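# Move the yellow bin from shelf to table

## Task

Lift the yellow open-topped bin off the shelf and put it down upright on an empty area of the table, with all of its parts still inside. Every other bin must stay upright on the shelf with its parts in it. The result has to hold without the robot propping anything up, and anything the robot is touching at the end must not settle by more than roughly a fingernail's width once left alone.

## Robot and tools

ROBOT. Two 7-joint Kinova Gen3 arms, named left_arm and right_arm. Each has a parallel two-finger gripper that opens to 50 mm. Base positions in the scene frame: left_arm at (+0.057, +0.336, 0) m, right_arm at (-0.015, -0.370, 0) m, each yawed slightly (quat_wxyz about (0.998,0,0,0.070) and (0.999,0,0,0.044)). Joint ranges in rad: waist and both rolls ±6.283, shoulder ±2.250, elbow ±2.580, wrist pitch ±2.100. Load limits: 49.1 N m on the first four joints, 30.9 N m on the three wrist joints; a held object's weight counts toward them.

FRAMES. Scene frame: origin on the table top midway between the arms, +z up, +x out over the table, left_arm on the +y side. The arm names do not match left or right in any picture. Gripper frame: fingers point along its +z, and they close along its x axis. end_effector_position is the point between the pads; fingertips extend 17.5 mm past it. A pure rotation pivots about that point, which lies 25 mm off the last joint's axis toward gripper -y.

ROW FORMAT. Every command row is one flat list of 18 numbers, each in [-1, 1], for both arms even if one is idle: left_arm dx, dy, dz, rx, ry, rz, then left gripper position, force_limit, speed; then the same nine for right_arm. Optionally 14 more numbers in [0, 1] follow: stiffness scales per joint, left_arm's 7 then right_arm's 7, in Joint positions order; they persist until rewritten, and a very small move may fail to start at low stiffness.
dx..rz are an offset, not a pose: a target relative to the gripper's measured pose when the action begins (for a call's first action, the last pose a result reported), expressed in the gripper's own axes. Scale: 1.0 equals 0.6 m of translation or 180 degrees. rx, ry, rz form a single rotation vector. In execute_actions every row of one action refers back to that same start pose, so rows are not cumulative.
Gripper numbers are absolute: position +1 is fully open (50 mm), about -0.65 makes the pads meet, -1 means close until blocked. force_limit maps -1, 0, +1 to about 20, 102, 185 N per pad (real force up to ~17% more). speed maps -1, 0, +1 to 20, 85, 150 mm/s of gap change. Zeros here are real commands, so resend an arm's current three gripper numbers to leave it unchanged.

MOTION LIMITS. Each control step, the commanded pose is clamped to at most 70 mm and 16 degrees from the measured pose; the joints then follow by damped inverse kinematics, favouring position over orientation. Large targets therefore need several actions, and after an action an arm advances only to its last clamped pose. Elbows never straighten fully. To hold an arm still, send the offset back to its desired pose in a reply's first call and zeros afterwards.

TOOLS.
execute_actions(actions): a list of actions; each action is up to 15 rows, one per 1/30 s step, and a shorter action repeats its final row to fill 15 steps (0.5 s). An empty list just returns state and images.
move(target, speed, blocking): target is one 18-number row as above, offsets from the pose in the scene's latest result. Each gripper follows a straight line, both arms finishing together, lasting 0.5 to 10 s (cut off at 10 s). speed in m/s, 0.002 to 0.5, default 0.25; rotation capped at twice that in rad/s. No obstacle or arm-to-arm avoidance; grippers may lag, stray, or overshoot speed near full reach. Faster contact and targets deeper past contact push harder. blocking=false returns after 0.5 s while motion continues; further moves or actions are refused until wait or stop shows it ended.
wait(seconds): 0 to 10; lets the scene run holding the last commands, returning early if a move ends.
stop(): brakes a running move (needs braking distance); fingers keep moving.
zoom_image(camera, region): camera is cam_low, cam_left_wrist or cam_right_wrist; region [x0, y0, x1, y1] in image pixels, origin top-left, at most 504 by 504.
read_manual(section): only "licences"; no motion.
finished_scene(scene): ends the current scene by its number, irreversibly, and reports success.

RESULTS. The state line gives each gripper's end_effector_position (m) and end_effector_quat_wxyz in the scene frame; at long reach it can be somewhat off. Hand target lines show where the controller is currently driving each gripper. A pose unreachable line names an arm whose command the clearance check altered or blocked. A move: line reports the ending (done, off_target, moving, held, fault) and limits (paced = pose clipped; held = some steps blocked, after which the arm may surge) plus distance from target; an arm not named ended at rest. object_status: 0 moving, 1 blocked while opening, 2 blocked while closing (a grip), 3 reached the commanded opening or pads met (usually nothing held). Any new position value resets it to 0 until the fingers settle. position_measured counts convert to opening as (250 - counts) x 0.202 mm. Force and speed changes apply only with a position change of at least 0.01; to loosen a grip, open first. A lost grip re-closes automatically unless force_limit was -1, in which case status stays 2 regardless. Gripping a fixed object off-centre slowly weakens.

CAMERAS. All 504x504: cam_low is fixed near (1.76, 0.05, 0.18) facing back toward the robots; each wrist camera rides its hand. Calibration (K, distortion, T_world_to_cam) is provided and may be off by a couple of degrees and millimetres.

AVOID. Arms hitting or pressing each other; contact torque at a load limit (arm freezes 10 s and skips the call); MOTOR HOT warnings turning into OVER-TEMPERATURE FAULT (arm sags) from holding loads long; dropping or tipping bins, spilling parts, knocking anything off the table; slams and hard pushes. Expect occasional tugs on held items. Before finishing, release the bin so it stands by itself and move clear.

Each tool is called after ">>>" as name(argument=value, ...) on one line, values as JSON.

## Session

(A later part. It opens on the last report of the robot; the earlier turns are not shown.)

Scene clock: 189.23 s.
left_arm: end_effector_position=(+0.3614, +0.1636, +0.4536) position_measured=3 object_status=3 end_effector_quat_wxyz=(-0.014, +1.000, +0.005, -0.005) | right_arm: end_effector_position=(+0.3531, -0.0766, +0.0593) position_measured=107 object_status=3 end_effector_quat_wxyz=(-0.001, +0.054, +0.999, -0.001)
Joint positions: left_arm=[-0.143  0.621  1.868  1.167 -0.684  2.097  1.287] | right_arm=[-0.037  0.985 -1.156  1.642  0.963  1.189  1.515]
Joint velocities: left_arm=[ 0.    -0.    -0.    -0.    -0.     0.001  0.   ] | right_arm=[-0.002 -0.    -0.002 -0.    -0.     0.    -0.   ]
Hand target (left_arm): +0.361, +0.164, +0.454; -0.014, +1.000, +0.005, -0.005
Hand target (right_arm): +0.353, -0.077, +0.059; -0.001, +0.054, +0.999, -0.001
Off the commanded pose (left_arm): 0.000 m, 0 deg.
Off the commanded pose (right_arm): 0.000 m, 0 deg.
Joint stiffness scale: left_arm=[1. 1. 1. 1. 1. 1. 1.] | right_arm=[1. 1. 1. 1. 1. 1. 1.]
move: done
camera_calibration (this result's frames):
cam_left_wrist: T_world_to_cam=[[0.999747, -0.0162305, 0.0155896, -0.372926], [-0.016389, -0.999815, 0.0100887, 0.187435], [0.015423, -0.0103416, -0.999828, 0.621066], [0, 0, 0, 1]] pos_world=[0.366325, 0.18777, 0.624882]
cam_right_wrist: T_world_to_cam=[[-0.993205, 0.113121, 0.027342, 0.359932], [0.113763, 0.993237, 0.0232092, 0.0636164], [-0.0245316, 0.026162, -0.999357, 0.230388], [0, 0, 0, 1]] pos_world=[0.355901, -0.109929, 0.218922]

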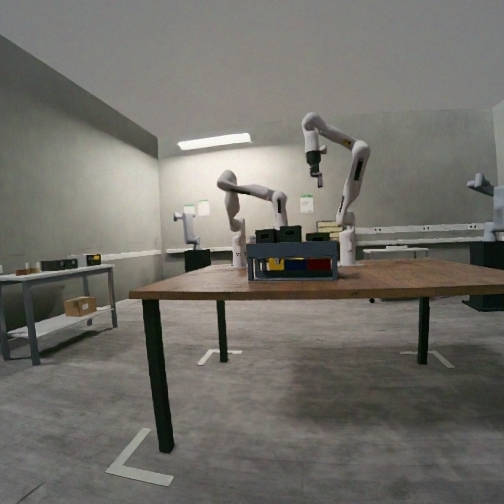

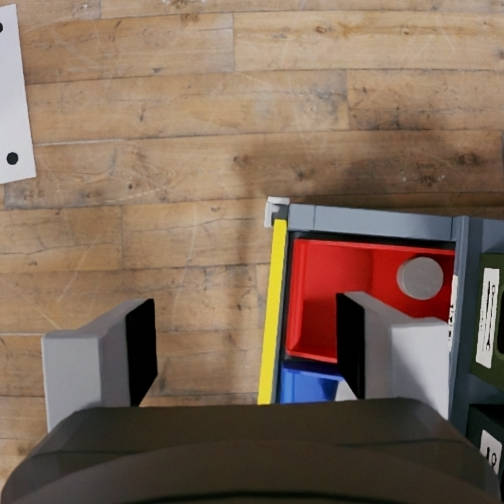

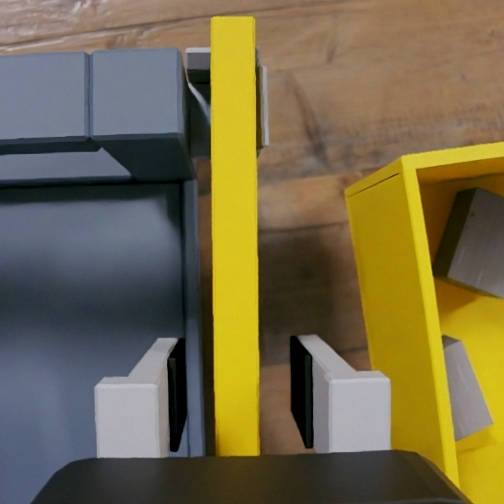

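The rail is seated in its cups and released. Next I'll lift the right arm straight up and move it over the yellow bin, because I still have to check where the bin actually ended up.

>>> move(target=[0,0,0,0,0,0,1,0.2,0, 0,0,-0.25,0,0,0,0.3,-0.3,0], speed=0.1)

>>> move(target=[0,0,0,0,0,0,1,0.2,0, 0.2,0.02,-0.3,0,0,0,0.3,-0.3,0], speed=0.15)

Scene clock: 191.87 s.
left_arm: end_effector_position=(+0.3614, +0.1636, +0.4536) position_measured=3 object_status=3 end_effector_quat_wxyz=(-0.014, +1.000, +0.005, -0.005) | right_arm: end_effector_position=(+0.3566, -0.0748, +0.2066) position_measured=107 object_status=3 end_effector_quat_wxyz=(+0.003, +0.056, +0.998, -0.000)
Joint positions: left_arm=[-0.143  0.621  1.868  1.167 -0.684  2.097  1.287] | right_arm=[-0.002  0.809 -1.309  1.434  0.784  1.479  1.648]
Joint velocities: left_arm=[ 0.     0.001 -0.    -0.     0.     0.     0.   ] | right_arm=[-0.    -0.001 -0.001 -0.001  0.     0.003 -0.   ]
Hand target (left_arm): +0.361, +0.164, +0.454; -0.014, +1.000, +0.005, -0.005
Hand target (right_arm): +0.354, -0.076, +0.209; -0.000, +0.054, +0.999, -0.001
Off the commanded pose (left_arm): 0.000 m, 0 deg.
Off the commanded pose (right_arm): 0.004 m, 1 deg.
Joint stiffness scale: left_arm=[1. 1. 1. 1. 1. 1. 1.] | right_arm=[1. 1. 1. 1. 1. 1. 1.]
move: off_target (right_arm)
camera_calibration (this result's frames):
cam_left_wrist: T_world_to_cam=[[0.999747, -0.0162304, 0.0155894, -0.372926], [-0.0163888, -0.999815, 0.0100887, 0.187435], [0.0154227, -0.0103417, -0.999828, 0.621067], [0, 0, 0, 1]] pos_world=[0.366325, 0.18777, 0.624882]
cam_right_wrist: T_world_to_cam=[[-0.992884, 0.117539, 0.0191411, 0.361148], [0.117997, 0.992701, 0.0249076, 0.0561421], [-0.0160738, 0.026989, -0.999506, 0.374702], [0, 0, 0, 1]] pos_world=[0.357976, -0.108294, 0.366206]

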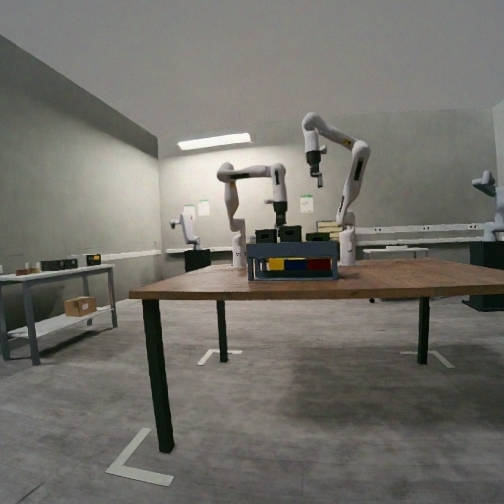

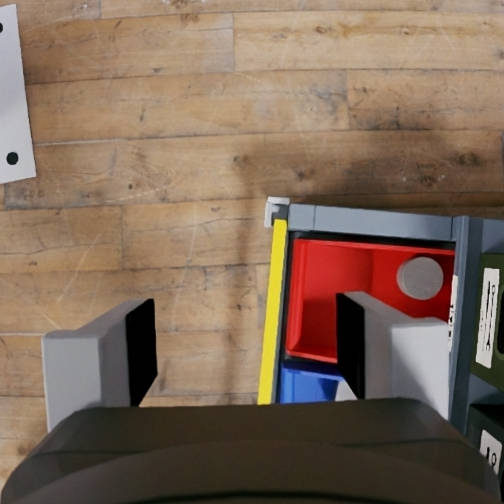

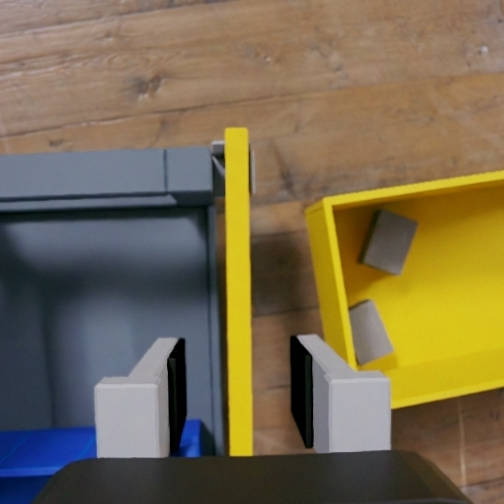

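Scene clock: 193.83 s.
left_arm: end_effector_position=(+0.3614, +0.1636, +0.4536) position_measured=3 object_status=3 end_effector_quat_wxyz=(-0.014, +1.000, +0.005, -0.005) | right_arm: end_effector_position=(+0.2430, -0.0471, +0.3842) position_measured=107 object_status=3 end_effector_quat_wxyz=(+0.007, +0.057, +0.998, +0.002)
Joint positions: left_arm=[-0.143  0.621  1.868  1.167 -0.684  2.097  1.287] | right_arm=[-0.16   0.559 -1.426  1.176  0.587  1.825  1.547]
Joint velocities: left_arm=[-0.001  0.     0.    -0.     0.     0.    -0.   ] | right_arm=[-0.006 -0.003 -0.001 -0.002  0.    -0.     0.   ]
Hand target (left_arm): +0.361, +0.164, +0.454; -0.014, +1.000, +0.005, -0.005
Hand target (right_arm): +0.238, -0.048, +0.386; +0.003, +0.057, +0.998, -0.001
Off the commanded pose (left_arm): 0.000 m, 0 deg.
Off the commanded pose (right_arm): 0.006 m, 0 deg.
Joint stiffness scale: left_arm=[1. 1. 1. 1. 1. 1. 1.] | right_arm=[1. 1. 1. 1. 1. 1. 1.]
move: off_target (right_arm)
camera_calibration (this result's frames):
cam_left_wrist: T_world_to_cam=[[0.999747, -0.0162305, 0.0155893, -0.372926], [-0.0163889, -0.999815, 0.0100884, 0.187435], [0.0154226, -0.0103414, -0.999828, 0.621066], [0, 0, 0, 1]] pos_world=[0.366325, 0.18777, 0.624882]
cam_right_wrist: T_world_to_cam=[[-0.992861, 0.118678, 0.0119138, 0.244541], [0.118984, 0.992455, 0.0296064, 0.0356029], [-0.00831034, 0.0308126, -0.999491, 0.5479], [0, 0, 0, 1]] pos_world=[0.243113, -0.0812381, 0.543653]

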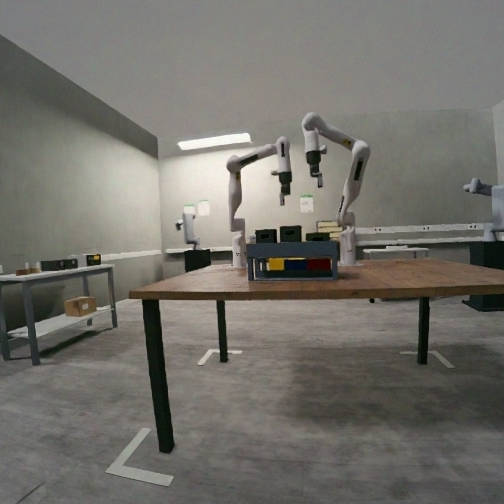

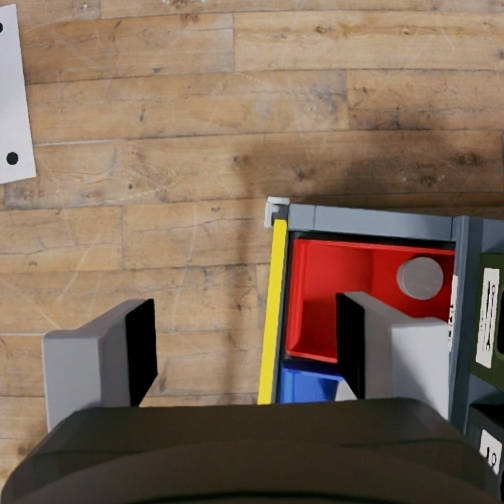

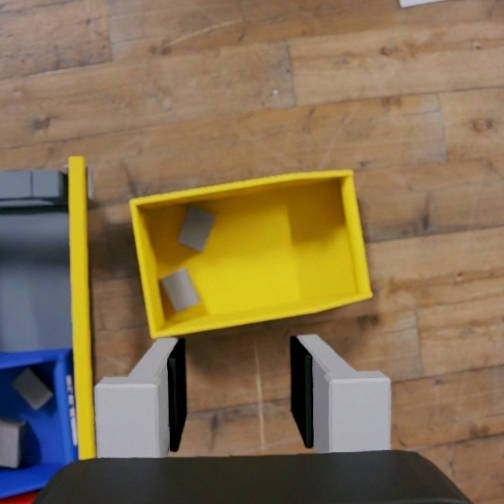

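The top-down view from the right wrist settles it. The yellow bin is upright on open table, clear of the rack, with both parts inside.

It sits only about 7° off the rail, and the rail itself sits about 5° off the y‑axis. So most of the 15–25° slant I saw earlier came from the wrist camera being rotated about 17° at the time, not from the bin being knocked. The rail is resting in its cups, the blue and red bins still hold their parts, and neither gripper is touching anything.

>>> finished_scene(scene=1)

The scene is finished: the task was done.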